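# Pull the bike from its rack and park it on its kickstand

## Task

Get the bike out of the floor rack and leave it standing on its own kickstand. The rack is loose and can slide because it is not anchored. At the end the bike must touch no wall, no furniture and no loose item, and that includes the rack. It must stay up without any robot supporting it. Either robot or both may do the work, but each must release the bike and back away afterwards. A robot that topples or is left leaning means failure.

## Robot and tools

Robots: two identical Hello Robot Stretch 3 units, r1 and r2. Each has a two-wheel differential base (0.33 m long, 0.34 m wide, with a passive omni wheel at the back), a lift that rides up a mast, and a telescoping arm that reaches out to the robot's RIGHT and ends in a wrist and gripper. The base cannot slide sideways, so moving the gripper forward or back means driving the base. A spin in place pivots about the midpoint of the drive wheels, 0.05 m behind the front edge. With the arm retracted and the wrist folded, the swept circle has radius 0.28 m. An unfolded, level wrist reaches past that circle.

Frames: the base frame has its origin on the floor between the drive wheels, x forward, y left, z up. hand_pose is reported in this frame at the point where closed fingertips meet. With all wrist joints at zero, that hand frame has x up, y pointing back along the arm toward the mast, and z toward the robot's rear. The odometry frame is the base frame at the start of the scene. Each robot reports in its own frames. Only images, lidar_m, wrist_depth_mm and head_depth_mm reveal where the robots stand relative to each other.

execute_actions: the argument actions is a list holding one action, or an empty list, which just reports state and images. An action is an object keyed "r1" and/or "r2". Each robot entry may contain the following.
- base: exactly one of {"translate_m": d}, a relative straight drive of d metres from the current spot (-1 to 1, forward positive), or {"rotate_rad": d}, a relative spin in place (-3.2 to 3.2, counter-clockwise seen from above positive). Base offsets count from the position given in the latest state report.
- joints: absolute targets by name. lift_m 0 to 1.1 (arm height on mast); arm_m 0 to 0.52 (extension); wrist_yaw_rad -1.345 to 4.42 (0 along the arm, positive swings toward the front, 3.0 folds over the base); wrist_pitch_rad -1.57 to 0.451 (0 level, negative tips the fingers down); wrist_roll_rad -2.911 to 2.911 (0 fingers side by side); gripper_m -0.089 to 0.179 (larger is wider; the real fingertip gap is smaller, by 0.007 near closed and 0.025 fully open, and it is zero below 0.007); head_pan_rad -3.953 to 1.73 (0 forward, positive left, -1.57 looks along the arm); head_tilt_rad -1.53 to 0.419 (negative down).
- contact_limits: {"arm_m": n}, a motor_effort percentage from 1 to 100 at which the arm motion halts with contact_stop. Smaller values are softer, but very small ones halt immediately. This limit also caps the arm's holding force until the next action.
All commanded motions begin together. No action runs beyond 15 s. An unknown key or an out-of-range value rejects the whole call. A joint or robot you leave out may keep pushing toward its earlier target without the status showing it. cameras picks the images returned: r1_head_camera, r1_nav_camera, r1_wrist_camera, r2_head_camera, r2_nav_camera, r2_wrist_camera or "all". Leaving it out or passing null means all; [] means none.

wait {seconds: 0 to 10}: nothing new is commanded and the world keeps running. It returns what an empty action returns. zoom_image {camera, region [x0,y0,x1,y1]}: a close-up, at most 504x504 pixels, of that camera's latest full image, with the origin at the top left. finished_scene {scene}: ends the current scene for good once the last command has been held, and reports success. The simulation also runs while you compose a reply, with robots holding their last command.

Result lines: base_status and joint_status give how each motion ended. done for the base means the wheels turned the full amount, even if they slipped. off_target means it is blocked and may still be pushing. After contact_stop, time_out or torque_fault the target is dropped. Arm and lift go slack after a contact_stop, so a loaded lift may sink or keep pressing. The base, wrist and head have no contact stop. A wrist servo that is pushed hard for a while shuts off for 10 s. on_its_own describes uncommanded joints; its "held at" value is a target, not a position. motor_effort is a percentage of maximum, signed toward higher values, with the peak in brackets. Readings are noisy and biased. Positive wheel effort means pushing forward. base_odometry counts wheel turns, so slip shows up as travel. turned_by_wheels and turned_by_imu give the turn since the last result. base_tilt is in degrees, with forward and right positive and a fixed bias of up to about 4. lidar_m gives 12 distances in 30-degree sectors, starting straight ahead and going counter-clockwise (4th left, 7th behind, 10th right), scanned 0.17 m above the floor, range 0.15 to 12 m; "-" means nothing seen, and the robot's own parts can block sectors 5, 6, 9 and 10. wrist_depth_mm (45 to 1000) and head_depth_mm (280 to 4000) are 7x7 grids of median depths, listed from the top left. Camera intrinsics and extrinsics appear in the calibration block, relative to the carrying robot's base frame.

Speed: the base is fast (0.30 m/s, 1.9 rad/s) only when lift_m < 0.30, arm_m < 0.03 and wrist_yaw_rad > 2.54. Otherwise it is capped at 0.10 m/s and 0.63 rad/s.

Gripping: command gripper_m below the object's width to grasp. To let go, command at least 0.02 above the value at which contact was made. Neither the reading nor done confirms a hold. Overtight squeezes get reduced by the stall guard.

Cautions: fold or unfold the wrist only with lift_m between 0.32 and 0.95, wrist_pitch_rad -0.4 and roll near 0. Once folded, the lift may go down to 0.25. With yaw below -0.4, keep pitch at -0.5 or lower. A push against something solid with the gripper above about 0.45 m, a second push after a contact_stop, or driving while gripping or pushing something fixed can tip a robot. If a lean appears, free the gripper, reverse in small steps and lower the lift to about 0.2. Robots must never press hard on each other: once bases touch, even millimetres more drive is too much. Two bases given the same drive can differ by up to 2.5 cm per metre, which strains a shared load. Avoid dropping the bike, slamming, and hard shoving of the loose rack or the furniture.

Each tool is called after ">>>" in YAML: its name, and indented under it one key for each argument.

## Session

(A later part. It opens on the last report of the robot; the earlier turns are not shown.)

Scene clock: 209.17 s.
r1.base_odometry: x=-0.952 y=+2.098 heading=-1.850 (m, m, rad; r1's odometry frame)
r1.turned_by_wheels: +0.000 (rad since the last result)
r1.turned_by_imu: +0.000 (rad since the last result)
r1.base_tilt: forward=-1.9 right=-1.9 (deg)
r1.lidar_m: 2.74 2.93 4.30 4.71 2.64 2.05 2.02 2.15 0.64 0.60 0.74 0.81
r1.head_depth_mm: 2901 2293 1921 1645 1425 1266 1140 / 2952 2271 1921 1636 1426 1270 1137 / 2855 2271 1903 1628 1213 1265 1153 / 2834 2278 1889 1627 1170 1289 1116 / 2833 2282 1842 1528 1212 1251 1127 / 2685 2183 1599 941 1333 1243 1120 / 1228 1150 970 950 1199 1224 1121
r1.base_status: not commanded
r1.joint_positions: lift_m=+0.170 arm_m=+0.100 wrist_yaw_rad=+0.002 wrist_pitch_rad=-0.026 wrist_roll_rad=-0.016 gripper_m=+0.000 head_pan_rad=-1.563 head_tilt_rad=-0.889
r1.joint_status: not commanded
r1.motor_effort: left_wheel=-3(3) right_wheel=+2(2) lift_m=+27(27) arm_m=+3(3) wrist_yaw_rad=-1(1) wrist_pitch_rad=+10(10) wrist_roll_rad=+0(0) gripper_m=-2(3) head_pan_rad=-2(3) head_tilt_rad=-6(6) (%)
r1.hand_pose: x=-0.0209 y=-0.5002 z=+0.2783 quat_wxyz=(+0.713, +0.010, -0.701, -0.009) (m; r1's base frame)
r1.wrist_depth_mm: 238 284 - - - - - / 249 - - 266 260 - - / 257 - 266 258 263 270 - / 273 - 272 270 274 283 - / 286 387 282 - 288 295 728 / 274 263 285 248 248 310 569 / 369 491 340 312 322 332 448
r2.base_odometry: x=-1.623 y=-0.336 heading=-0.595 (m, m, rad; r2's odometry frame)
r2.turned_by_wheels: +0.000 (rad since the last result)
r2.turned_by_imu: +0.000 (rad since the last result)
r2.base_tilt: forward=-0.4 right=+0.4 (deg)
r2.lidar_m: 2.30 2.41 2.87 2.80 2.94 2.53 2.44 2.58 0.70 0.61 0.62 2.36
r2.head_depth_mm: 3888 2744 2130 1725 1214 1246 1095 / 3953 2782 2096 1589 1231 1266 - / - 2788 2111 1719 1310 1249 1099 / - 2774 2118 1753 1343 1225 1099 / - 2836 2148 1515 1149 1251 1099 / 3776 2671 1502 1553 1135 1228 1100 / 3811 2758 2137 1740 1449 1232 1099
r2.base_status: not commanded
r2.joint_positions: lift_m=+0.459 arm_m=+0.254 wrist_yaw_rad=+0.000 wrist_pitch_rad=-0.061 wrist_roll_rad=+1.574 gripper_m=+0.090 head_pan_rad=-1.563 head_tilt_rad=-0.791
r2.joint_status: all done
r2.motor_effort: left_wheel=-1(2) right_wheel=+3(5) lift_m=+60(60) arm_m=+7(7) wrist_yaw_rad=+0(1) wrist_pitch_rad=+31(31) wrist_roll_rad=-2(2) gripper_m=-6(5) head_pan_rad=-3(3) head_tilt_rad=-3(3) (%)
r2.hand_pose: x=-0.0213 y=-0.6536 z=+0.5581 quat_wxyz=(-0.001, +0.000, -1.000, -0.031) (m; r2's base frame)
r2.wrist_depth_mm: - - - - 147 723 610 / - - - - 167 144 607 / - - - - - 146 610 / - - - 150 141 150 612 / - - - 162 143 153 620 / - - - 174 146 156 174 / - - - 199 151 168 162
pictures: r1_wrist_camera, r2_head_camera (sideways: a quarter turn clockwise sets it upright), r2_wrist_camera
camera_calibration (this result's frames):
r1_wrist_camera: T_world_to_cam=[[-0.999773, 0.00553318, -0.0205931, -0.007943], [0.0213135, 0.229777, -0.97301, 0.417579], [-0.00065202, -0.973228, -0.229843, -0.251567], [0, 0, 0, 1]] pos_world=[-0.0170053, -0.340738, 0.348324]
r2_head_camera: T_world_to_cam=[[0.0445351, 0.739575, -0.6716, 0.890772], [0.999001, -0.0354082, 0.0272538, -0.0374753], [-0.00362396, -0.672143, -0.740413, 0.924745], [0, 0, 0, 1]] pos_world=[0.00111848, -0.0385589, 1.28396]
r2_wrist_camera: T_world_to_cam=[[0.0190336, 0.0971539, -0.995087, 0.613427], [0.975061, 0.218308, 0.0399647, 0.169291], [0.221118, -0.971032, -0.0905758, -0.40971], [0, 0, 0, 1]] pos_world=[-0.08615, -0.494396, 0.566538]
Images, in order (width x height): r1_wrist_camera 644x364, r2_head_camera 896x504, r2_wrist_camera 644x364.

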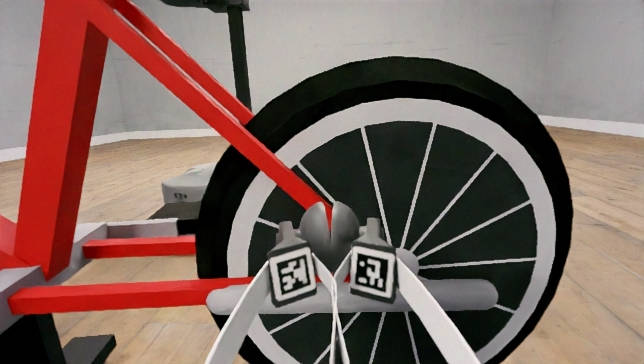

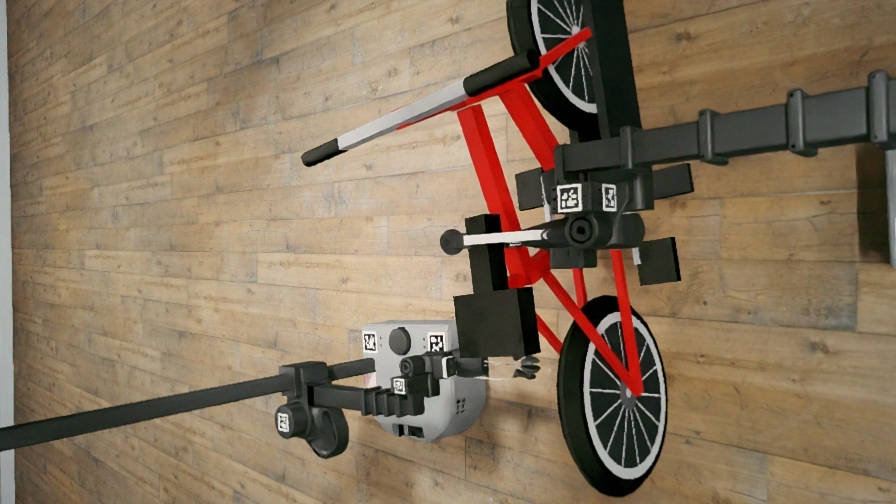

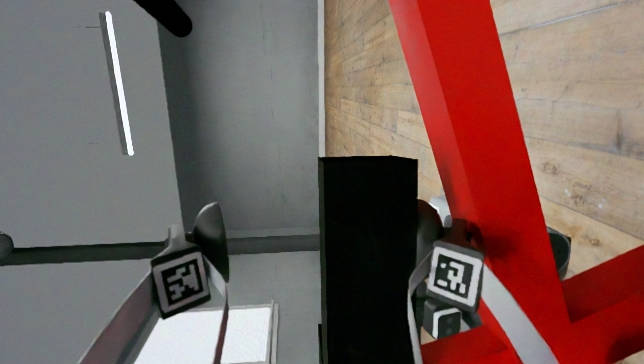

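>>> execute_actions:
  actions:
    - {"r2":{"joints":{"lift_m":0.435,"gripper_m":0.0}}}
  cameras: ["r2_head_camera","r2_wrist_camera"]

Scene clock: 213.70 s.
r1.base_odometry: x=-0.952 y=+2.098 heading=-1.850 (m, m, rad; r1's odometry frame)
r1.turned_by_wheels: +0.000 (rad since the last result)
r1.turned_by_imu: +0.001 (rad since the last result)
r1.base_tilt: forward=-1.9 right=-1.8 (deg)
r1.lidar_m: 2.74 2.93 4.29 4.70 2.65 2.05 2.02 2.15 0.64 0.60 0.74 0.81
r1.head_depth_mm: 2897 2284 1905 1638 1440 1273 1149 / 2857 2296 1901 1647 1420 1268 1131 / 2915 2296 1897 1636 1216 1263 1160 / 2842 2243 1885 1631 1168 1282 1113 / 2817 2242 1843 1518 1214 1254 1129 / 2719 2188 1588 941 1337 1255 1126 / 1249 1208 992 953 1196 1226 1120
r1.base_status: not commanded
r1.joint_positions: lift_m=+0.170 arm_m=+0.100 wrist_yaw_rad=+0.002 wrist_pitch_rad=-0.026 wrist_roll_rad=-0.016 gripper_m=+0.000 head_pan_rad=-1.563 head_tilt_rad=-0.889
r1.joint_status: not commanded
r1.motor_effort: left_wheel=-3(2) right_wheel=+1(1) lift_m=+27(27) arm_m=+2(2) wrist_yaw_rad=-2(3) wrist_pitch_rad=+11(11) wrist_roll_rad=+0(0) gripper_m=-2(2) head_pan_rad=-3(2) head_tilt_rad=-6(6) (%)
r1.hand_pose: x=-0.0209 y=-0.5002 z=+0.2783 quat_wxyz=(+0.713, +0.010, -0.701, -0.009) (m; r1's base frame)
r1.wrist_depth_mm: 241 284 - - - - - / 252 - - 268 263 - - / 262 - 272 262 268 275 - / 278 - 273 270 278 285 - / 287 385 285 - 292 299 715 / 265 265 276 252 251 309 573 / 372 493 442 313 322 331 450
r2.base_odometry: x=-1.623 y=-0.336 heading=-0.595 (m, m, rad; r2's odometry frame)
r2.turned_by_wheels: +0.000 (rad since the last result)
r2.turned_by_imu: +0.001 (rad since the last result)
r2.base_tilt: forward=-0.3 right=+0.5 (deg)
r2.lidar_m: 2.30 2.41 2.88 2.80 2.94 2.53 2.44 2.59 0.69 0.61 0.61 2.36
r2.head_depth_mm: 3838 2782 2093 1710 1210 1241 1093 / 3980 2714 2115 1598 1223 1238 1122 / - 2740 2098 1696 1303 1241 1104 / - 2792 2123 1727 1160 1225 1098 / - 2810 2140 1519 1125 1253 1111 / 3810 2627 1512 1559 1156 1231 1102 / 3857 2818 2132 1751 1457 1232 1105
r2.base_status: not commanded
r2.joint_positions: lift_m=+0.435 arm_m=+0.255 wrist_yaw_rad=+0.001 wrist_pitch_rad=-0.055 wrist_roll_rad=+1.574 gripper_m=+0.001 head_pan_rad=-1.563 head_tilt_rad=-0.791
r2.joint_status: all done
r2.motor_effort: left_wheel=-2(2) right_wheel=+2(3) lift_m=+26(54) arm_m=+2(6) wrist_yaw_rad=+0(0) wrist_pitch_rad=+28(31) wrist_roll_rad=-2(2) gripper_m=-17(97) head_pan_rad=-3(3) head_tilt_rad=-3(4) (%)
r2.hand_pose: x=-0.0210 y=-0.6543 z=+0.5359 quat_wxyz=(-0.001, +0.001, -1.000, -0.028) (m; r2's base frame)
r2.wrist_depth_mm: - - - - 134 832 589 / - - - - 136 829 574 / - - - - 140 758 599 / - - - 134 152 717 586 / - - - 135 149 148 601 / - - - 138 480 151 165 / - - - 141 483 154 157
pictures: r2_head_camera (sideways: a quarter turn clockwise sets it upright), r2_wrist_camera
camera_calibration (this result's frames):
r2_head_camera: T_world_to_cam=[[0.0445353, 0.739574, -0.6716, 0.890772], [0.999001, -0.0354084, 0.0272538, -0.0374753], [-0.00362412, -0.672143, -0.740413, 0.924744], [0, 0, 0, 1]] pos_world=[0.00111847, -0.0385589, 1.28396]
r2_wrist_camera: T_world_to_cam=[[0.0189509, 0.0905381, -0.995713, 0.587418], [0.974847, 0.219524, 0.0385146, 0.171644], [0.22207, -0.971397, -0.0841006, -0.416096], [0, 0, 0, 1]] pos_world=[-0.0860567, -0.495058, 0.543295]
Images, in order (width x height): r2_head_camera 896x504, r2_wrist_camera 644x364.

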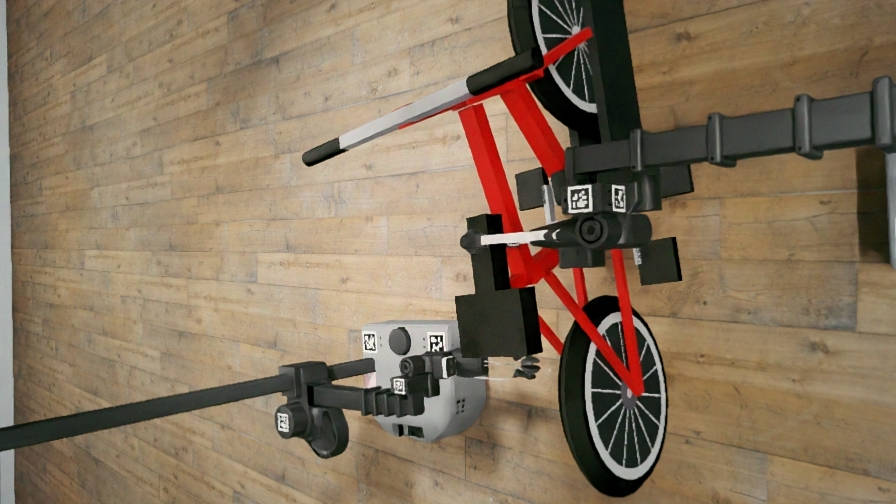

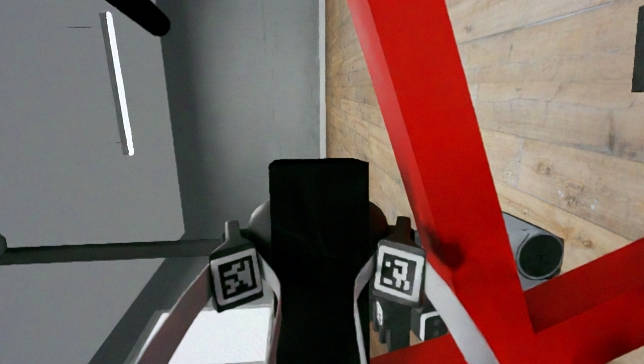

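>>> execute_actions:
  actions:
    - {"r2":{"joints":{"lift_m":0.427}},"r1":{"base":{"translate_m":-0.11},"joints":{"lift_m":0.15}}}
  cameras: []

>>> execute_actions:
  actions:
    - {"r1":{"joints":{"arm_m":0.165}}}
  cameras: ["r1_head_camera","r1_wrist_camera"]

Scene clock: 229.53 s.
r1.base_odometry: x=-0.922 y=+2.204 heading=-1.851 (m, m, rad; r1's odometry frame)
r1.turned_by_wheels: +0.000 (rad since the last result)
r1.turned_by_imu: +0.001 (rad since the last result)
r1.base_tilt: forward=-2.0 right=-1.9 (deg)
r1.lidar_m: 2.86 3.06 4.47 4.73 2.50 1.94 1.91 2.04 2.98 0.61 0.62 0.82
r1.head_depth_mm: 2916 2324 1901 1630 1438 1277 1143 / 2821 2298 1898 1638 1418 1257 1148 / 2873 2310 1888 1622 1405 1261 1155 / 2843 2261 1892 1625 1178 1285 1118 / 2806 2251 1884 1613 1152 1256 1130 / 2781 2220 1750 1544 1190 1247 1126 / 1324 2114 1591 915 1235 1248 1120
r1.base_status: done
r1.joint_positions: lift_m=+0.150 arm_m=+0.100 wrist_yaw_rad=+0.002 wrist_pitch_rad=-0.026 wrist_roll_rad=-0.016 gripper_m=+0.000 head_pan_rad=-1.563 head_tilt_rad=-0.889
r1.joint_status: all done
r1.motor_effort: left_wheel=-2(10) right_wheel=+2(2) lift_m=+27(27) arm_m=+3(2) wrist_yaw_rad=-1(2) wrist_pitch_rad=+10(10) wrist_roll_rad=+0(0) gripper_m=-2(2) head_pan_rad=-2(2) head_tilt_rad=-6(6) (%)
r1.hand_pose: x=-0.0209 y=-0.5002 z=+0.2583 quat_wxyz=(+0.713, +0.010, -0.701, -0.009) (m; r1's base frame)
r1.wrist_depth_mm: - - - - - - - / - 304 254 260 - - - / - 259 263 268 277 - - / - 268 274 280 287 - - / 383 281 285 - 300 723 728 / 263 255 256 311 316 556 536 / 464 319 315 322 331 431 421
r2.base_odometry: x=-1.623 y=-0.336 heading=-0.595 (m, m, rad; r2's odometry frame)
r2.turned_by_wheels: +0.000 (rad since the last result)
r2.turned_by_imu: +0.001 (rad since the last result)
r2.base_tilt: forward=-0.4 right=+0.5 (deg)
r2.lidar_m: 2.30 2.42 2.87 2.80 2.94 2.53 2.44 2.59 0.69 0.61 0.61 2.36
r2.head_depth_mm: 3933 2750 2121 1705 1212 1252 1091 / 3926 2726 2103 1587 1238 1246 1119 / - 2769 2118 1727 1304 1232 1100 / - 2784 2135 1711 1356 1224 1109 / - 2798 2141 1713 1125 1261 1103 / - 2797 2009 1574 1152 1230 1102 / 3726 2702 1514 1601 1458 1238 1102
r2.base_status: not commanded
r2.joint_positions: lift_m=+0.428 arm_m=+0.255 wrist_yaw_rad=+0.001 wrist_pitch_rad=-0.032 wrist_roll_rad=+1.574 gripper_m=+0.001 head_pan_rad=-1.563 head_tilt_rad=-0.791
r2.joint_status: all done
r2.motor_effort: left_wheel=-1(1) right_wheel=+2(2) lift_m=+23(25) arm_m=+2(2) wrist_yaw_rad=-2(0) wrist_pitch_rad=+17(27) wrist_roll_rad=-1(1) gripper_m=-16(18) head_pan_rad=-3(4) head_tilt_rad=-3(3) (%)
r2.hand_pose: x=-0.0210 y=-0.6551 z=+0.5338 quat_wxyz=(-0.001, +0.001, -1.000, -0.016) (m; r2's base frame)
r2.wrist_depth_mm: - - - - 132 845 589 / - - - - 135 875 591 / - - - - 139 806 598 / - - - 134 146 760 597 / - - - 136 146 735 601 / - - - 138 156 149 165 / - - - 141 718 151 153
pictures: none
No camera images: the call's "cameras" was empty. Leave "cameras" out to get every camera's image.

Scene clock: 231.17 s.
r1.base_odometry: x=-0.922 y=+2.204 heading=-1.851 (m, m, rad; r1's odometry frame)
r1.turned_by_wheels: +0.000 (rad since the last result)
r1.turned_by_imu: +0.000 (rad since the last result)
r1.base_tilt: forward=-2.0 right=-1.9 (deg)
r1.lidar_m: 2.85 3.05 4.45 4.71 2.49 1.94 1.91 2.04 2.98 0.61 0.62 0.82
r1.head_depth_mm: 2894 2328 1929 1628 1433 1268 1143 / 2879 2296 1907 1626 1423 1262 1144 / 2828 2284 1901 1619 1399 1286 1150 / 2828 2248 1884 1616 1194 1305 1130 / 2825 2245 1884 1594 1162 1249 1129 / 2785 2239 1742 1536 1194 1247 1118 / 1328 2116 1590 914 1238 1245 1119
r1.base_status: not commanded
r1.joint_positions: lift_m=+0.150 arm_m=+0.165 wrist_yaw_rad=+0.002 wrist_pitch_rad=-0.026 wrist_roll_rad=-0.016 gripper_m=+0.000 head_pan_rad=-1.563 head_tilt_rad=-0.889
r1.joint_status: all done
r1.motor_effort: left_wheel=-2(3) right_wheel=+2(2) lift_m=+27(27) arm_m=+2(7) wrist_yaw_rad=-2(2) wrist_pitch_rad=+10(10) wrist_roll_rad=+0(0) gripper_m=-2(2) head_pan_rad=-3(2) head_tilt_rad=-6(6) (%)
r1.hand_pose: x=-0.0209 y=-0.5652 z=+0.2583 quat_wxyz=(+0.713, +0.010, -0.701, -0.009) (m; r1's base frame)
r1.wrist_depth_mm: - - 199 - - - - / - 191 192 196 216 - - / 197 197 200 204 211 - - / 201 203 208 213 216 - - / 211 197 217 - 228 653 715 / 220 222 207 236 240 496 538 / 190 188 186 182 248 416 424
r2.base_odometry: x=-1.623 y=-0.336 heading=-0.595 (m, m, rad; r2's odometry frame)
r2.turned_by_wheels: +0.000 (rad since the last result)
r2.turned_by_imu: +0.000 (rad since the last result)
r2.base_tilt: forward=-0.4 right=+0.5 (deg)
r2.lidar_m: 2.30 2.41 2.88 2.80 2.94 2.52 2.45 2.59 0.69 0.61 0.61 2.36
r2.head_depth_mm: 3849 2706 2082 1712 1203 1243 1105 / 3890 2761 2111 1585 1237 1243 1111 / - 2779 2124 1719 1311 1233 1095 / - 2746 2115 1715 1360 1225 1094 / - 2816 2118 1731 1128 1250 1102 / - 2826 2022 1552 1146 1230 1103 / 3821 2729 1510 1596 1458 1230 1105
r2.base_status: not commanded
r2.joint_positions: lift_m=+0.428 arm_m=+0.255 wrist_yaw_rad=+0.001 wrist_pitch_rad=-0.032 wrist_roll_rad=+1.574 gripper_m=+0.001 head_pan_rad=-1.563 head_tilt_rad=-0.791
r2.joint_status: not commanded
r2.motor_effort: left_wheel=-1(1) right_wheel=+2(2) lift_m=+24(23) arm_m=+2(3) wrist_yaw_rad=+0(1) wrist_pitch_rad=+16(17) wrist_roll_rad=-2(1) gripper_m=-16(16) head_pan_rad=-4(3) head_tilt_rad=-3(3) (%)
r2.hand_pose: x=-0.0210 y=-0.6551 z=+0.5338 quat_wxyz=(-0.001, +0.001, -1.000, -0.016) (m; r2's base frame)
r2.wrist_depth_mm: - - - - 133 850 590 / - - - - 135 861 591 / - - - - 139 827 596 / - - - 134 147 777 605 / - - - 136 146 742 601 / - - - 139 156 148 165 / - - - 141 754 152 153
pictures: r1_head_camera (sideways: a quarter turn clockwise sets it upright), r1_wrist_camera
camera_calibration (this result's frames):
r1_head_camera: T_world_to_cam=[[-0.0181992, 0.782429, -0.622474, 0.830823], [0.999137, -0.00902003, -0.0405494, 0.0497539], [-0.0373418, -0.622675, -0.781589, 0.976844], [0, 0, 0, 1]] pos_world=[0.00188643, -0.0413547, 1.28267]
r1_wrist_camera: T_world_to_cam=[[-0.999772, 0.00558889, -0.0205946, -0.0079775], [0.0213277, 0.229569, -0.973059, 0.413004], [-0.000710443, -0.973276, -0.229635, -0.319499], [0, 0, 0, 1]] pos_world=[-0.0170111, -0.405729, 0.328345]
Images, in order (width x height): r1_head_camera 896x504, r1_wrist_camera 644x364.

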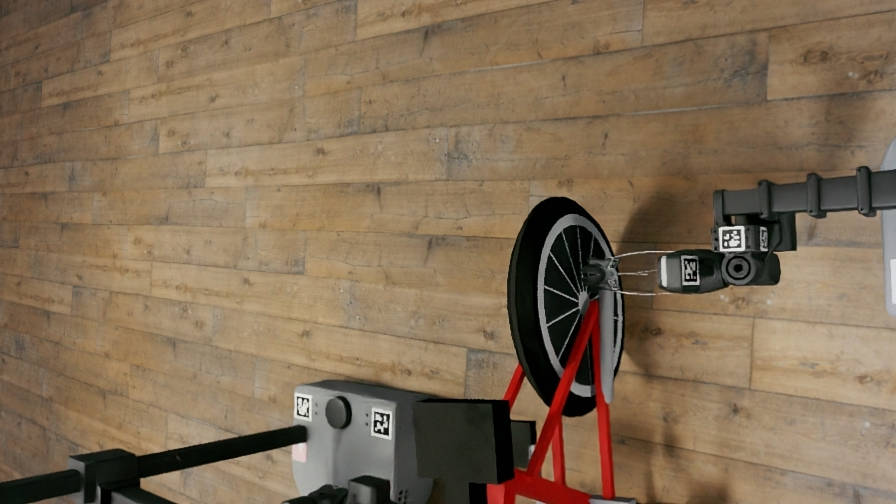

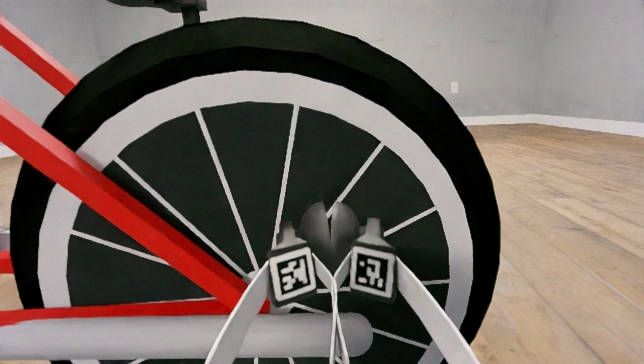

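>>> execute_actions:
  actions:
    - {"r1":{"base":{"translate_m":0.02},"joints":{"lift_m":0.11}}}
  cameras: ["r1_head_camera","r1_wrist_camera"]

>>> execute_actions:
  actions:
    - {"r1":{"joints":{"lift_m":0.04}}}
  cameras: ["r1_head_camera","r1_wrist_camera"]

Scene clock: 239.37 s.
r1.base_odometry: x=-0.927 y=+2.184 heading=-1.851 (m, m, rad; r1's odometry frame)
r1.turned_by_wheels: +0.000 (rad since the last result)
r1.turned_by_imu: +0.000 (rad since the last result)
r1.base_tilt: forward=-1.9 right=-1.8 (deg)
r1.lidar_m: 2.83 3.02 4.42 4.70 2.53 1.96 1.93 2.06 0.66 0.61 0.62 0.81
r1.head_depth_mm: 2938 2309 1910 1642 1439 1282 1141 / 2874 2284 1887 1630 1421 1265 1133 / 2863 2263 1887 1638 1395 1267 1136 / 2840 2255 1871 1634 1173 1300 1126 / 2847 2260 1876 1605 1160 1251 1127 / 2820 2247 1655 1503 1243 1245 1126 / 1287 2083 1596 933 1196 1250 1119
r1.base_status: done
r1.joint_positions: lift_m=+0.110 arm_m=+0.165 wrist_yaw_rad=+0.002 wrist_pitch_rad=-0.008 wrist_roll_rad=-0.016 gripper_m=+0.000 head_pan_rad=-1.563 head_tilt_rad=-0.889
r1.joint_status: all done
r1.motor_effort: left_wheel=-3(5) right_wheel=+2(5) lift_m=+25(27) arm_m=+3(2) wrist_yaw_rad=+0(3) wrist_pitch_rad=+3(10) wrist_roll_rad=+1(1) gripper_m=-2(2) head_pan_rad=-3(3) head_tilt_rad=-6(6) (%)
r1.hand_pose: x=-0.0210 y=-0.5657 z=+0.2229 quat_wxyz=(+0.713, +0.004, -0.701, -0.003) (m; r1's base frame)
r1.wrist_depth_mm: - 185 187 190 195 - - / 187 188 192 196 199 - - / 197 194 200 204 207 215 - / 203 203 206 213 217 223 - / 210 213 204 - 225 232 668 / 178 177 176 232 238 244 485 / 410 231 237 242 248 371 384
r2.base_odometry: x=-1.623 y=-0.336 heading=-0.595 (m, m, rad; r2's odometry frame)
r2.turned_by_wheels: +0.000 (rad since the last result)
r2.turned_by_imu: +0.001 (rad since the last result)
r2.base_tilt: forward=-0.3 right=+0.5 (deg)
r2.lidar_m: 2.30 2.41 2.87 2.80 2.94 2.53 2.44 2.59 0.69 0.61 0.61 2.36
r2.head_depth_mm: 3885 2729 2119 1702 1211 1242 1096 / 3935 2752 2122 1591 1234 1246 1118 / - 2754 2096 1729 1303 1232 1099 / - 2796 2118 1725 1358 1229 1098 / - 2788 2135 1729 1130 1251 1101 / - 2780 2019 1563 1158 1231 1107 / 3572 2692 2015 1654 1467 1240 1101
r2.base_status: not commanded
r2.joint_positions: lift_m=+0.428 arm_m=+0.255 wrist_yaw_rad=+0.001 wrist_pitch_rad=-0.032 wrist_roll_rad=+1.574 gripper_m=+0.001 head_pan_rad=-1.563 head_tilt_rad=-0.791
r2.joint_status: not commanded
r2.motor_effort: left_wheel=-1(1) right_wheel=+2(2) lift_m=+23(23) arm_m=+2(2) wrist_yaw_rad=+0(1) wrist_pitch_rad=+17(16) wrist_roll_rad=-2(2) gripper_m=-16(16) head_pan_rad=-4(2) head_tilt_rad=-3(3) (%)
r2.hand_pose: x=-0.0210 y=-0.6551 z=+0.5338 quat_wxyz=(-0.001, +0.001, -1.000, -0.016) (m; r2's base frame)
r2.wrist_depth_mm: - - - - 132 854 600 / - - - - 135 858 597 / - - - - 139 821 600 / - - - 134 146 772 597 / - - - 136 147 737 603 / - - - 139 156 148 165 / - - - 141 715 151 154
pictures: r1_head_camera (sideways: a quarter turn clockwise sets it upright), r1_wrist_camera
camera_calibration (this result's frames):
r1_head_camera: T_world_to_cam=[[-0.0181874, 0.782429, -0.622474, 0.830823], [0.999137, -0.00903504, -0.0405494, 0.0497539], [-0.0373511, -0.622674, -0.781589, 0.976844], [0, 0, 0, 1]] pos_world=[0.00188581, -0.0413546, 1.28267]
r1_wrist_camera: T_world_to_cam=[[-0.999768, 0.00584315, -0.020727, -0.00868786], [0.0214953, 0.212438, -0.976938, 0.369823], [-0.00130519, -0.977157, -0.212514, -0.334149], [0, 0, 0, 1]] pos_world=[-0.0170714, -0.40503, 0.290102]
Images, in order (width x height): r1_head_camera 896x504, r1_wrist_camera 644x364.

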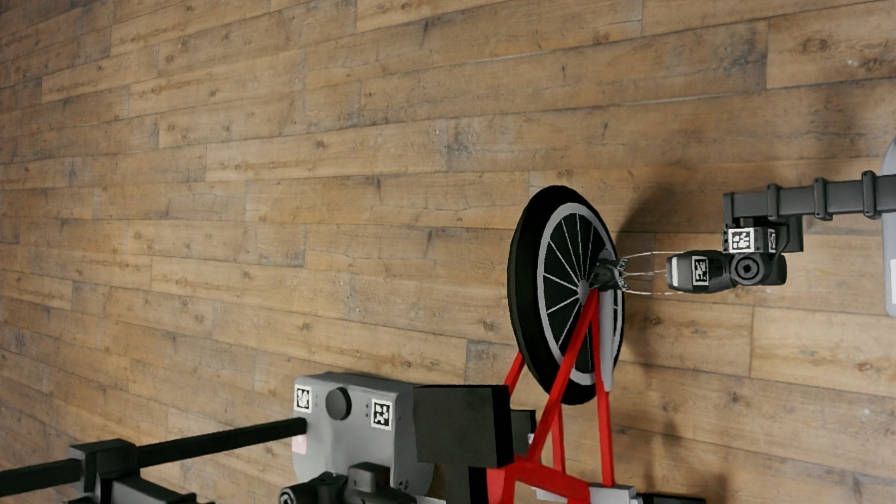

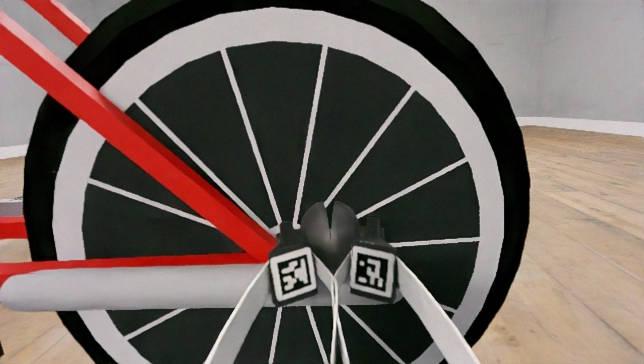

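Scene clock: 240.33 s.
r1.base_odometry: x=-0.927 y=+2.184 heading=-1.851 (m, m, rad; r1's odometry frame)
r1.turned_by_wheels: +0.000 (rad since the last result)
r1.turned_by_imu: +0.000 (rad since the last result)
r1.base_tilt: forward=-1.9 right=-1.9 (deg)
r1.lidar_m: 2.83 3.01 4.44 4.72 2.53 1.96 1.93 2.06 0.67 0.61 0.62 0.82
r1.head_depth_mm: 2906 2322 1917 1644 1413 1263 1140 / 2889 2298 1926 1623 1424 1277 1141 / 2902 2285 1886 1627 1396 1262 1147 / 2836 2239 1891 1624 1185 1297 1131 / 2807 2271 1878 1607 1163 1257 1126 / 2802 2237 1647 1507 1229 1245 1124 / 1289 2062 1596 934 1194 1244 1116
r1.base_status: not commanded
r1.joint_positions: lift_m=+0.088 arm_m=+0.165 wrist_yaw_rad=+0.000 wrist_pitch_rad=+0.071 wrist_roll_rad=-0.016 gripper_m=+0.000 head_pan_rad=-1.563 head_tilt_rad=-0.889
r1.joint_status: lift_m contact_stop (moved -0.022 of -0.070)
r1.on_its_own: lift_m is slack since a contact_stop, until your next command for it (your +0.040 is given up); wrist_pitch_rad is at rest, and its effort (-28) is outside its rest range (-20 to +32)
r1.motor_effort: left_wheel=-3(3) right_wheel=+3(3) lift_m=+35(36) arm_m=+3(2) wrist_yaw_rad=+0(1) wrist_pitch_rad=-28(35) wrist_roll_rad=+0(0) gripper_m=-2(2) head_pan_rad=-2(3) head_tilt_rad=-6(5) (%)
r1.hand_pose: x=-0.0213 y=-0.5670 z=+0.2212 quat_wxyz=(+0.713, -0.025, -0.701, +0.025) (m; r1's base frame)
r1.wrist_depth_mm: - 199 195 197 209 - - / 210 195 197 200 205 - - / 207 198 202 207 211 222 - / 203 203 208 210 216 223 - / 208 210 214 - 223 228 785 / 175 173 171 170 230 236 536 / 413 223 226 231 234 379 403
r2.base_odometry: x=-1.623 y=-0.336 heading=-0.595 (m, m, rad; r2's odometry frame)
r2.turned_by_wheels: +0.000 (rad since the last result)
r2.turned_by_imu: +0.000 (rad since the last result)
r2.base_tilt: forward=-0.4 right=+0.5 (deg)
r2.lidar_m: 2.30 2.41 2.88 2.80 2.95 2.53 2.44 2.59 0.70 0.61 0.61 2.36
r2.head_depth_mm: 3910 2728 2084 1723 1208 1247 1092 / 3909 2773 2105 1588 1227 1245 1111 / - 2755 2105 1730 1307 1237 1101 / - 2749 2140 1737 1351 1223 1102 / - 2793 2136 1715 1130 1250 1107 / - 2767 2001 1558 1148 1226 1104 / 3560 2664 2151 1649 1455 1231 1111
r2.base_status: not commanded
r2.joint_positions: lift_m=+0.428 arm_m=+0.255 wrist_yaw_rad=+0.001 wrist_pitch_rad=-0.032 wrist_roll_rad=+1.574 gripper_m=+0.001 head_pan_rad=-1.563 head_tilt_rad=-0.791
r2.joint_status: not commanded
r2.motor_effort: left_wheel=-1(2) right_wheel=+2(2) lift_m=+23(23) arm_m=+2(2) wrist_yaw_rad=-1(1) wrist_pitch_rad=+16(17) wrist_roll_rad=-2(2) gripper_m=-16(16) head_pan_rad=-4(3) head_tilt_rad=-3(4) (%)
r2.hand_pose: x=-0.0210 y=-0.6551 z=+0.5338 quat_wxyz=(-0.001, +0.001, -1.000, -0.016) (m; r2's base frame)
r2.wrist_depth_mm: - - - - 132 852 594 / - - - - 135 857 590 / - - - - 138 804 594 / - - - 134 146 758 604 / - - - 136 147 738 595 / - - - 138 156 148 165 / - - - 141 759 151 153
pictures: r1_head_camera (sideways: a quarter turn clockwise sets it upright), r1_wrist_camera
camera_calibration (this result's frames):
r1_head_camera: T_world_to_cam=[[-0.018186, 0.782488, -0.6224, 0.830727], [0.999137, -0.00903357, -0.040551, 0.049756], [-0.0373532, -0.6226, -0.781648, 0.976921], [0, 0, 0, 1]] pos_world=[0.00188569, -0.0413528, 1.28267]
r1_wrist_camera: T_world_to_cam=[[-0.99976, 0.00534841, -0.0212471, -0.00917809], [0.0217742, 0.13479, -0.990635, 0.327436], [-0.00243443, -0.99086, -0.134874, -0.360719], [0, 0, 0, 1]] pos_world=[-0.0171837, -0.401508, 0.275523]
Images, in order (width x height): r1_head_camera 896x504, r1_wrist_camera 644x364.

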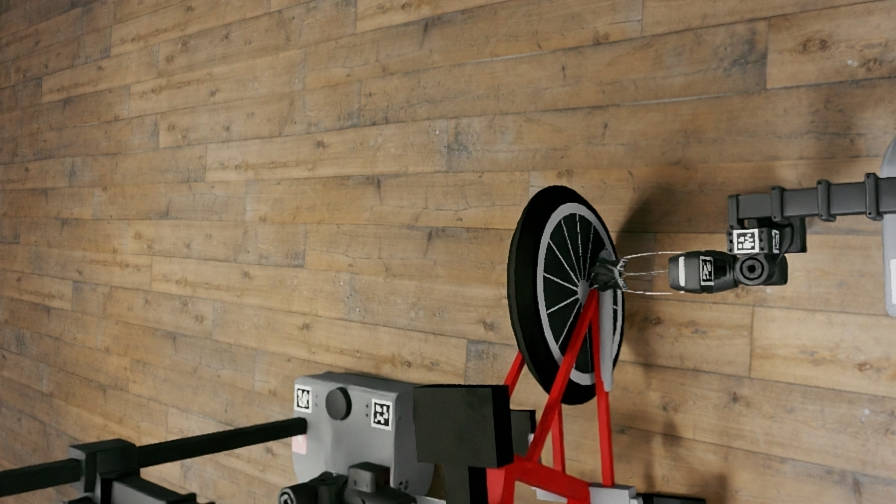

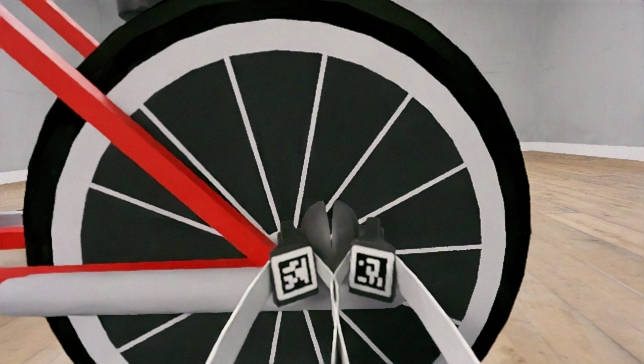

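>>> execute_actions:
  actions:
    - {"r1":{"joints":{"lift_m":0.14}}}
  cameras: []

>>> execute_actions:
  actions:
    - {"r1":{"base":{"translate_m":0.15},"joints":{"arm_m":0.155}}}
  cameras: ["r1_wrist_camera"]

>>> execute_actions:
  actions:
    - {"r1":{"joints":{"lift_m":0.05}}}
  cameras: ["r1_head_camera","r1_wrist_camera"]

Scene clock: 253.97 s.
r1.base_odometry: x=-0.927 y=+2.184 heading=-1.851 (m, m, rad; r1's odometry frame)
r1.turned_by_wheels: +0.000 (rad since the last result)
r1.turned_by_imu: +0.001 (rad since the last result)
r1.base_tilt: forward=-2.0 right=-1.8 (deg)
r1.lidar_m: 2.83 3.01 4.44 4.72 2.53 1.96 1.93 2.05 0.67 0.61 0.62 0.82
r1.head_depth_mm: 2912 2303 1925 1653 1434 1272 1138 / 2867 2291 1909 1623 1418 1267 1140 / 2860 2282 1894 1619 1395 1284 1154 / 2847 2285 1884 1612 1189 1303 1134 / 2829 2246 1874 1608 1162 1252 1129 / 2782 2261 1646 1489 1242 1246 1123 / 1280 2051 1603 932 1191 1241 1118
r1.base_status: not commanded
r1.joint_positions: lift_m=+0.140 arm_m=+0.165 wrist_yaw_rad=+0.000 wrist_pitch_rad=-0.016 wrist_roll_rad=-0.016 gripper_m=+0.000 head_pan_rad=-1.563 head_tilt_rad=-0.889
r1.joint_status: all done
r1.motor_effort: left_wheel=-3(3) right_wheel=+2(3) lift_m=+43(45) arm_m=+3(2) wrist_yaw_rad=+0(0) wrist_pitch_rad=+6(28) wrist_roll_rad=+0(0) gripper_m=-2(2) head_pan_rad=-2(2) head_tilt_rad=-6(6) (%)
r1.hand_pose: x=-0.0213 y=-0.5655 z=+0.2502 quat_wxyz=(+0.713, +0.006, -0.701, -0.006) (m; r1's base frame)
r1.wrist_depth_mm: - - 192 195 - - - / - 191 191 194 200 - - / 200 195 199 203 207 - - / 207 185 207 210 216 226 - / 210 212 213 - 224 234 719 / 218 217 206 186 237 244 534 / 186 186 183 180 247 404 414
r2.base_odometry: x=-1.623 y=-0.336 heading=-0.595 (m, m, rad; r2's odometry frame)
r2.turned_by_wheels: +0.000 (rad since the last result)
r2.turned_by_imu: +0.001 (rad since the last result)
r2.base_tilt: forward=-0.3 right=+0.5 (deg)
r2.lidar_m: 2.30 2.40 2.88 2.80 2.94 2.53 2.45 2.58 0.69 0.61 0.61 2.37
r2.head_depth_mm: 3941 2742 2098 1702 1203 1243 1096 / 3978 2750 2121 1581 1229 1252 1120 / - 2765 2126 1723 1301 1235 1098 / - 2747 2125 1728 1353 1231 1105 / - 2784 2122 1727 1130 1253 1109 / - 2851 2010 1556 1155 1230 1096 / 3571 2691 1943 1618 1460 1238 1109
r2.base_status: not commanded
r2.joint_positions: lift_m=+0.428 arm_m=+0.255 wrist_yaw_rad=+0.001 wrist_pitch_rad=-0.032 wrist_roll_rad=+1.574 gripper_m=+0.001 head_pan_rad=-1.563 head_tilt_rad=-0.791
r2.joint_status: not commanded
r2.motor_effort: left_wheel=-1(2) right_wheel=+2(2) lift_m=+23(24) arm_m=+2(3) wrist_yaw_rad=-1(1) wrist_pitch_rad=+16(17) wrist_roll_rad=-2(2) gripper_m=-16(16) head_pan_rad=-3(3) head_tilt_rad=-3(3) (%)
r2.hand_pose: x=-0.0210 y=-0.6551 z=+0.5338 quat_wxyz=(-0.001, +0.001, -1.000, -0.016) (m; r2's base frame)
r2.wrist_depth_mm: - - - - 133 835 594 / - - - - 135 842 590 / - - - - 139 813 595 / - - - 134 146 771 597 / - - - 136 146 743 604 / - - - 139 156 148 164 / - - - 142 713 151 153
pictures: none
No camera images: the call's "cameras" was empty. Leave "cameras" out to get every camera's image.

Scene clock: 256.67 s.
r1.base_odometry: x=-0.969 y=+2.040 heading=-1.851 (m, m, rad; r1's odometry frame)
r1.turned_by_wheels: +0.000 (rad since the last result)
r1.turned_by_imu: +0.000 (rad since the last result)
r1.base_tilt: forward=-1.9 right=-1.8 (deg)
r1.lidar_m: 2.68 2.86 4.19 4.71 2.73 2.11 2.08 2.21 0.63 0.60 0.70 0.80
r1.head_depth_mm: 2885 2287 1911 1633 1428 1274 1141 / 2899 2302 1907 1627 1372 1273 1146 / 2794 2289 1899 1618 1188 1266 1155 / 2813 2259 1868 1611 1150 1301 1139 / 2834 2241 1798 924 1347 1252 1132 / 1292 1474 1030 946 1204 1248 1127 / 2789 2144 1780 1605 1211 1220 1124
r1.base_status: done
r1.joint_positions: lift_m=+0.140 arm_m=+0.155 wrist_yaw_rad=+0.000 wrist_pitch_rad=-0.016 wrist_roll_rad=-0.016 gripper_m=+0.000 head_pan_rad=-1.563 head_tilt_rad=-0.889
r1.joint_status: all done
r1.motor_effort: left_wheel=-2(5) right_wheel=+1(7) lift_m=+43(43) arm_m=-3(2) wrist_yaw_rad=+0(0) wrist_pitch_rad=+6(6) wrist_roll_rad=+1(0) gripper_m=-1(2) head_pan_rad=-3(3) head_tilt_rad=-6(6) (%)
r1.hand_pose: x=-0.0213 y=-0.5561 z=+0.2502 quat_wxyz=(+0.713, +0.006, -0.701, -0.006) (m; r1's base frame)
r1.wrist_depth_mm: 188 - - - 204 199 211 / 194 - - 199 199 202 206 / 202 - - 204 206 210 215 / 210 - 712 211 212 219 225 / 219 300 284 - 224 229 235 / 220 591 209 192 203 197 194 / 288 437 404 242 246 253 259
r2.base_odometry: x=-1.623 y=-0.336 heading=-0.595 (m, m, rad; r2's odometry frame)
r2.turned_by_wheels: +0.000 (rad since the last result)
r2.turned_by_imu: +0.000 (rad since the last result)
r2.base_tilt: forward=-0.3 right=+0.5 (deg)
r2.lidar_m: 2.30 2.40 2.88 2.80 2.94 2.53 2.44 2.58 0.70 0.61 0.62 2.36
r2.head_depth_mm: 3798 2784 2100 1718 1215 1249 1098 / 3948 2745 2119 1586 1223 1247 1121 / - 2744 2125 1719 1307 1242 1097 / - 2774 2130 1710 1365 1217 1097 / - 2804 2058 1296 1124 1253 1102 / 3547 2707 1527 1601 1146 1229 1104 / - 2802 2177 1733 1466 1231 1107
r2.base_status: not commanded
r2.joint_positions: lift_m=+0.428 arm_m=+0.255 wrist_yaw_rad=+0.001 wrist_pitch_rad=-0.032 wrist_roll_rad=+1.574 gripper_m=+0.001 head_pan_rad=-1.563 head_tilt_rad=-0.791
r2.joint_status: not commanded
r2.motor_effort: left_wheel=-2(1) right_wheel=+2(2) lift_m=+23(23) arm_m=+2(2) wrist_yaw_rad=-2(0) wrist_pitch_rad=+16(17) wrist_roll_rad=-2(2) gripper_m=-16(16) head_pan_rad=-3(3) head_tilt_rad=-3(3) (%)
r2.hand_pose: x=-0.0210 y=-0.6551 z=+0.5338 quat_wxyz=(-0.001, +0.001, -1.000, -0.016) (m; r2's base frame)
r2.wrist_depth_mm: - - - - 132 846 587 / - - - - 135 849 597 / - - - - 139 812 602 / - - - 134 147 724 599 / - - 890 136 146 636 605 / - - - 138 155 148 165 / - - - 142 500 151 154
pictures: r1_wrist_camera
camera_calibration (this result's frames):
r1_wrist_camera: T_world_to_cam=[[-0.99976, 0.00719586, -0.0206696, -0.00774418], [0.0217471, 0.220256, -0.9752, 0.398365], [-0.0024648, -0.975416, -0.22036, -0.316087], [0, 0, 0, 1]] pos_world=[-0.0171847, -0.396003, 0.318672]
Images, in order (width x height): r1_wrist_camera 644x364.

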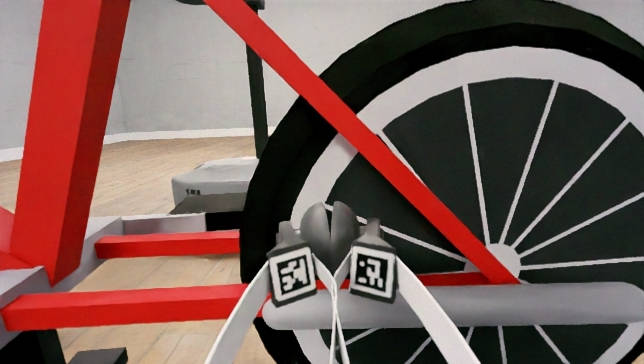

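Scene clock: 258.13 s.
r1.base_odometry: x=-0.969 y=+2.040 heading=-1.851 (m, m, rad; r1's odometry frame)
r1.turned_by_wheels: +0.000 (rad since the last result)
r1.turned_by_imu: +0.000 (rad since the last result)
r1.base_tilt: forward=-2.0 right=-1.9 (deg)
r1.lidar_m: 2.68 2.86 4.18 4.71 2.73 2.12 2.08 2.21 0.64 0.60 0.70 0.80
r1.head_depth_mm: 2890 2321 1926 1635 1430 1271 1138 / 2908 2293 1911 1637 1384 1265 1140 / 2878 2291 1906 1623 1196 1266 1149 / 2843 2244 1873 1573 1142 1299 1116 / 2805 2255 1802 924 1338 1254 1126 / 1276 1475 1029 963 1206 1250 1123 / 2772 2143 1782 1592 1205 1214 1122
r1.base_status: not commanded
r1.joint_positions: lift_m=+0.079 arm_m=+0.154 wrist_yaw_rad=-0.001 wrist_pitch_rad=+0.072 wrist_roll_rad=-0.016 gripper_m=+0.000 head_pan_rad=-1.563 head_tilt_rad=-0.889
r1.joint_status: lift_m contact_stop (moved -0.061 of -0.090)
r1.on_its_own: lift_m is slack since a contact_stop, until your next command for it (your +0.050 is given up); wrist_pitch_rad is at rest, and its effort (-29) is outside its rest range (-20 to +32)
r1.motor_effort: left_wheel=-5(4) right_wheel=+4(4) lift_m=+35(39) arm_m=+5(5) wrist_yaw_rad=+1(1) wrist_pitch_rad=-29(37) wrist_roll_rad=+0(0) gripper_m=-3(3) head_pan_rad=-3(3) head_tilt_rad=-5(6) (%)
r1.hand_pose: x=-0.0216 y=-0.5566 z=+0.2120 quat_wxyz=(+0.713, -0.026, -0.701, +0.025) (m; r1's base frame)
r1.wrist_depth_mm: 199 - 912 203 202 205 209 / 202 - - 205 204 210 214 / 207 - - 207 208 216 221 / 219 - 324 213 218 220 226 / 214 271 217 217 204 195 182 / 401 542 524 227 229 236 241 / 418 434 411 234 236 242 246
r2.base_odometry: x=-1.623 y=-0.336 heading=-0.595 (m, m, rad; r2's odometry frame)
r2.turned_by_wheels: +0.000 (rad since the last result)
r2.turned_by_imu: +0.000 (rad since the last result)
r2.base_tilt: forward=-0.3 right=+0.5 (deg)
r2.lidar_m: 2.30 2.41 2.86 2.80 2.93 2.53 2.44 2.58 0.69 0.61 0.61 2.36
r2.head_depth_mm: 3941 2725 2101 1707 1200 1247 1095 / 3975 2733 2113 1581 1236 1243 1109 / - 2751 2128 1716 1294 1233 1096 / - 2797 2121 1730 1163 1219 1101 / - 2780 2074 1529 1120 1259 1106 / 3650 2702 1936 1604 1150 1228 1102 / - 2798 2138 1739 1454 1237 1108
r2.base_status: not commanded
r2.joint_positions: lift_m=+0.428 arm_m=+0.255 wrist_yaw_rad=+0.001 wrist_pitch_rad=-0.032 wrist_roll_rad=+1.574 gripper_m=+0.001 head_pan_rad=-1.563 head_tilt_rad=-0.791
r2.joint_status: not commanded
r2.motor_effort: left_wheel=-1(2) right_wheel=+1(2) lift_m=+23(23) arm_m=+2(2) wrist_yaw_rad=+0(1) wrist_pitch_rad=+17(17) wrist_roll_rad=-2(2) gripper_m=-15(15) head_pan_rad=-3(3) head_tilt_rad=-3(4) (%)
r2.hand_pose: x=-0.0210 y=-0.6551 z=+0.5336 quat_wxyz=(-0.001, +0.001, -1.000, -0.017) (m; r2's base frame)
r2.wrist_depth_mm: - - - - 131 858 591 / - - - - 134 848 592 / - - - - 137 805 604 / - - - 133 145 732 591 / - - - 135 145 145 600 / - - - 137 165 147 165 / - - - 140 - 150 152
pictures: r1_head_camera (sideways: a quarter turn clockwise sets it upright), r1_wrist_camera
camera_calibration (this result's frames):
r1_head_camera: T_world_to_cam=[[-0.0181825, 0.782565, -0.622303, 0.8306], [0.999137, -0.00903379, -0.0405531, 0.0497586], [-0.0373572, -0.622503, -0.781725, 0.977021], [0, 0, 0, 1]] pos_world=[0.00188546, -0.0413504, 1.28267]
r1_wrist_camera: T_world_to_cam=[[-0.999755, 0.00623349, -0.0212571, -0.00917073], [0.0218975, 0.132999, -0.990874, 0.316028], [-0.00334943, -0.991097, -0.133103, -0.352226], [0, 0, 0, 1]] pos_world=[-0.0172685, -0.391064, 0.266067]
Images, in order (width x height): r1_head_camera 896x504, r1_wrist_camera 644x364.

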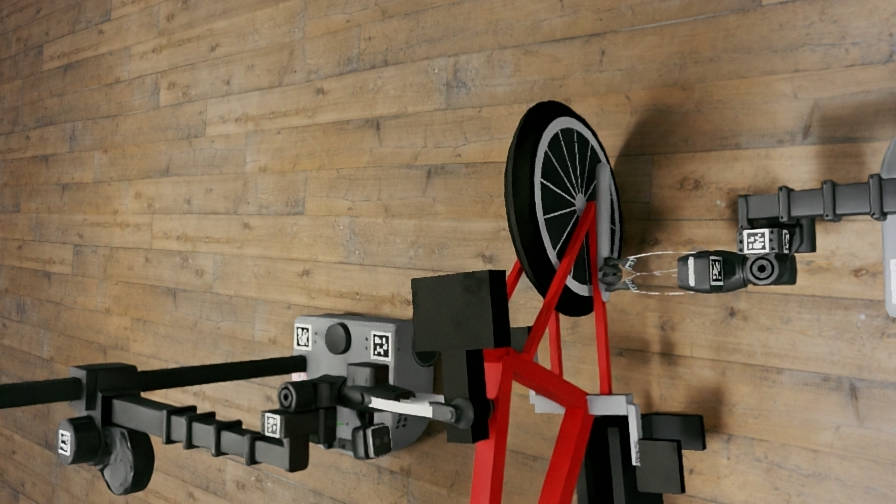

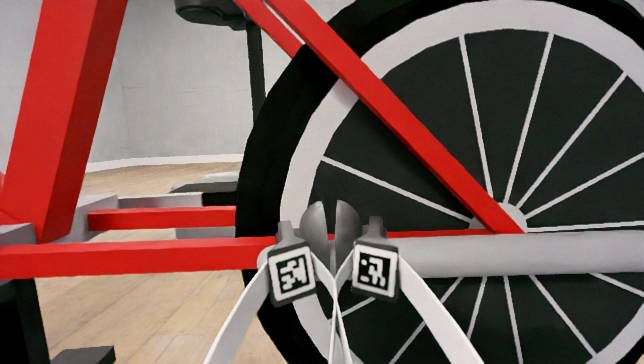

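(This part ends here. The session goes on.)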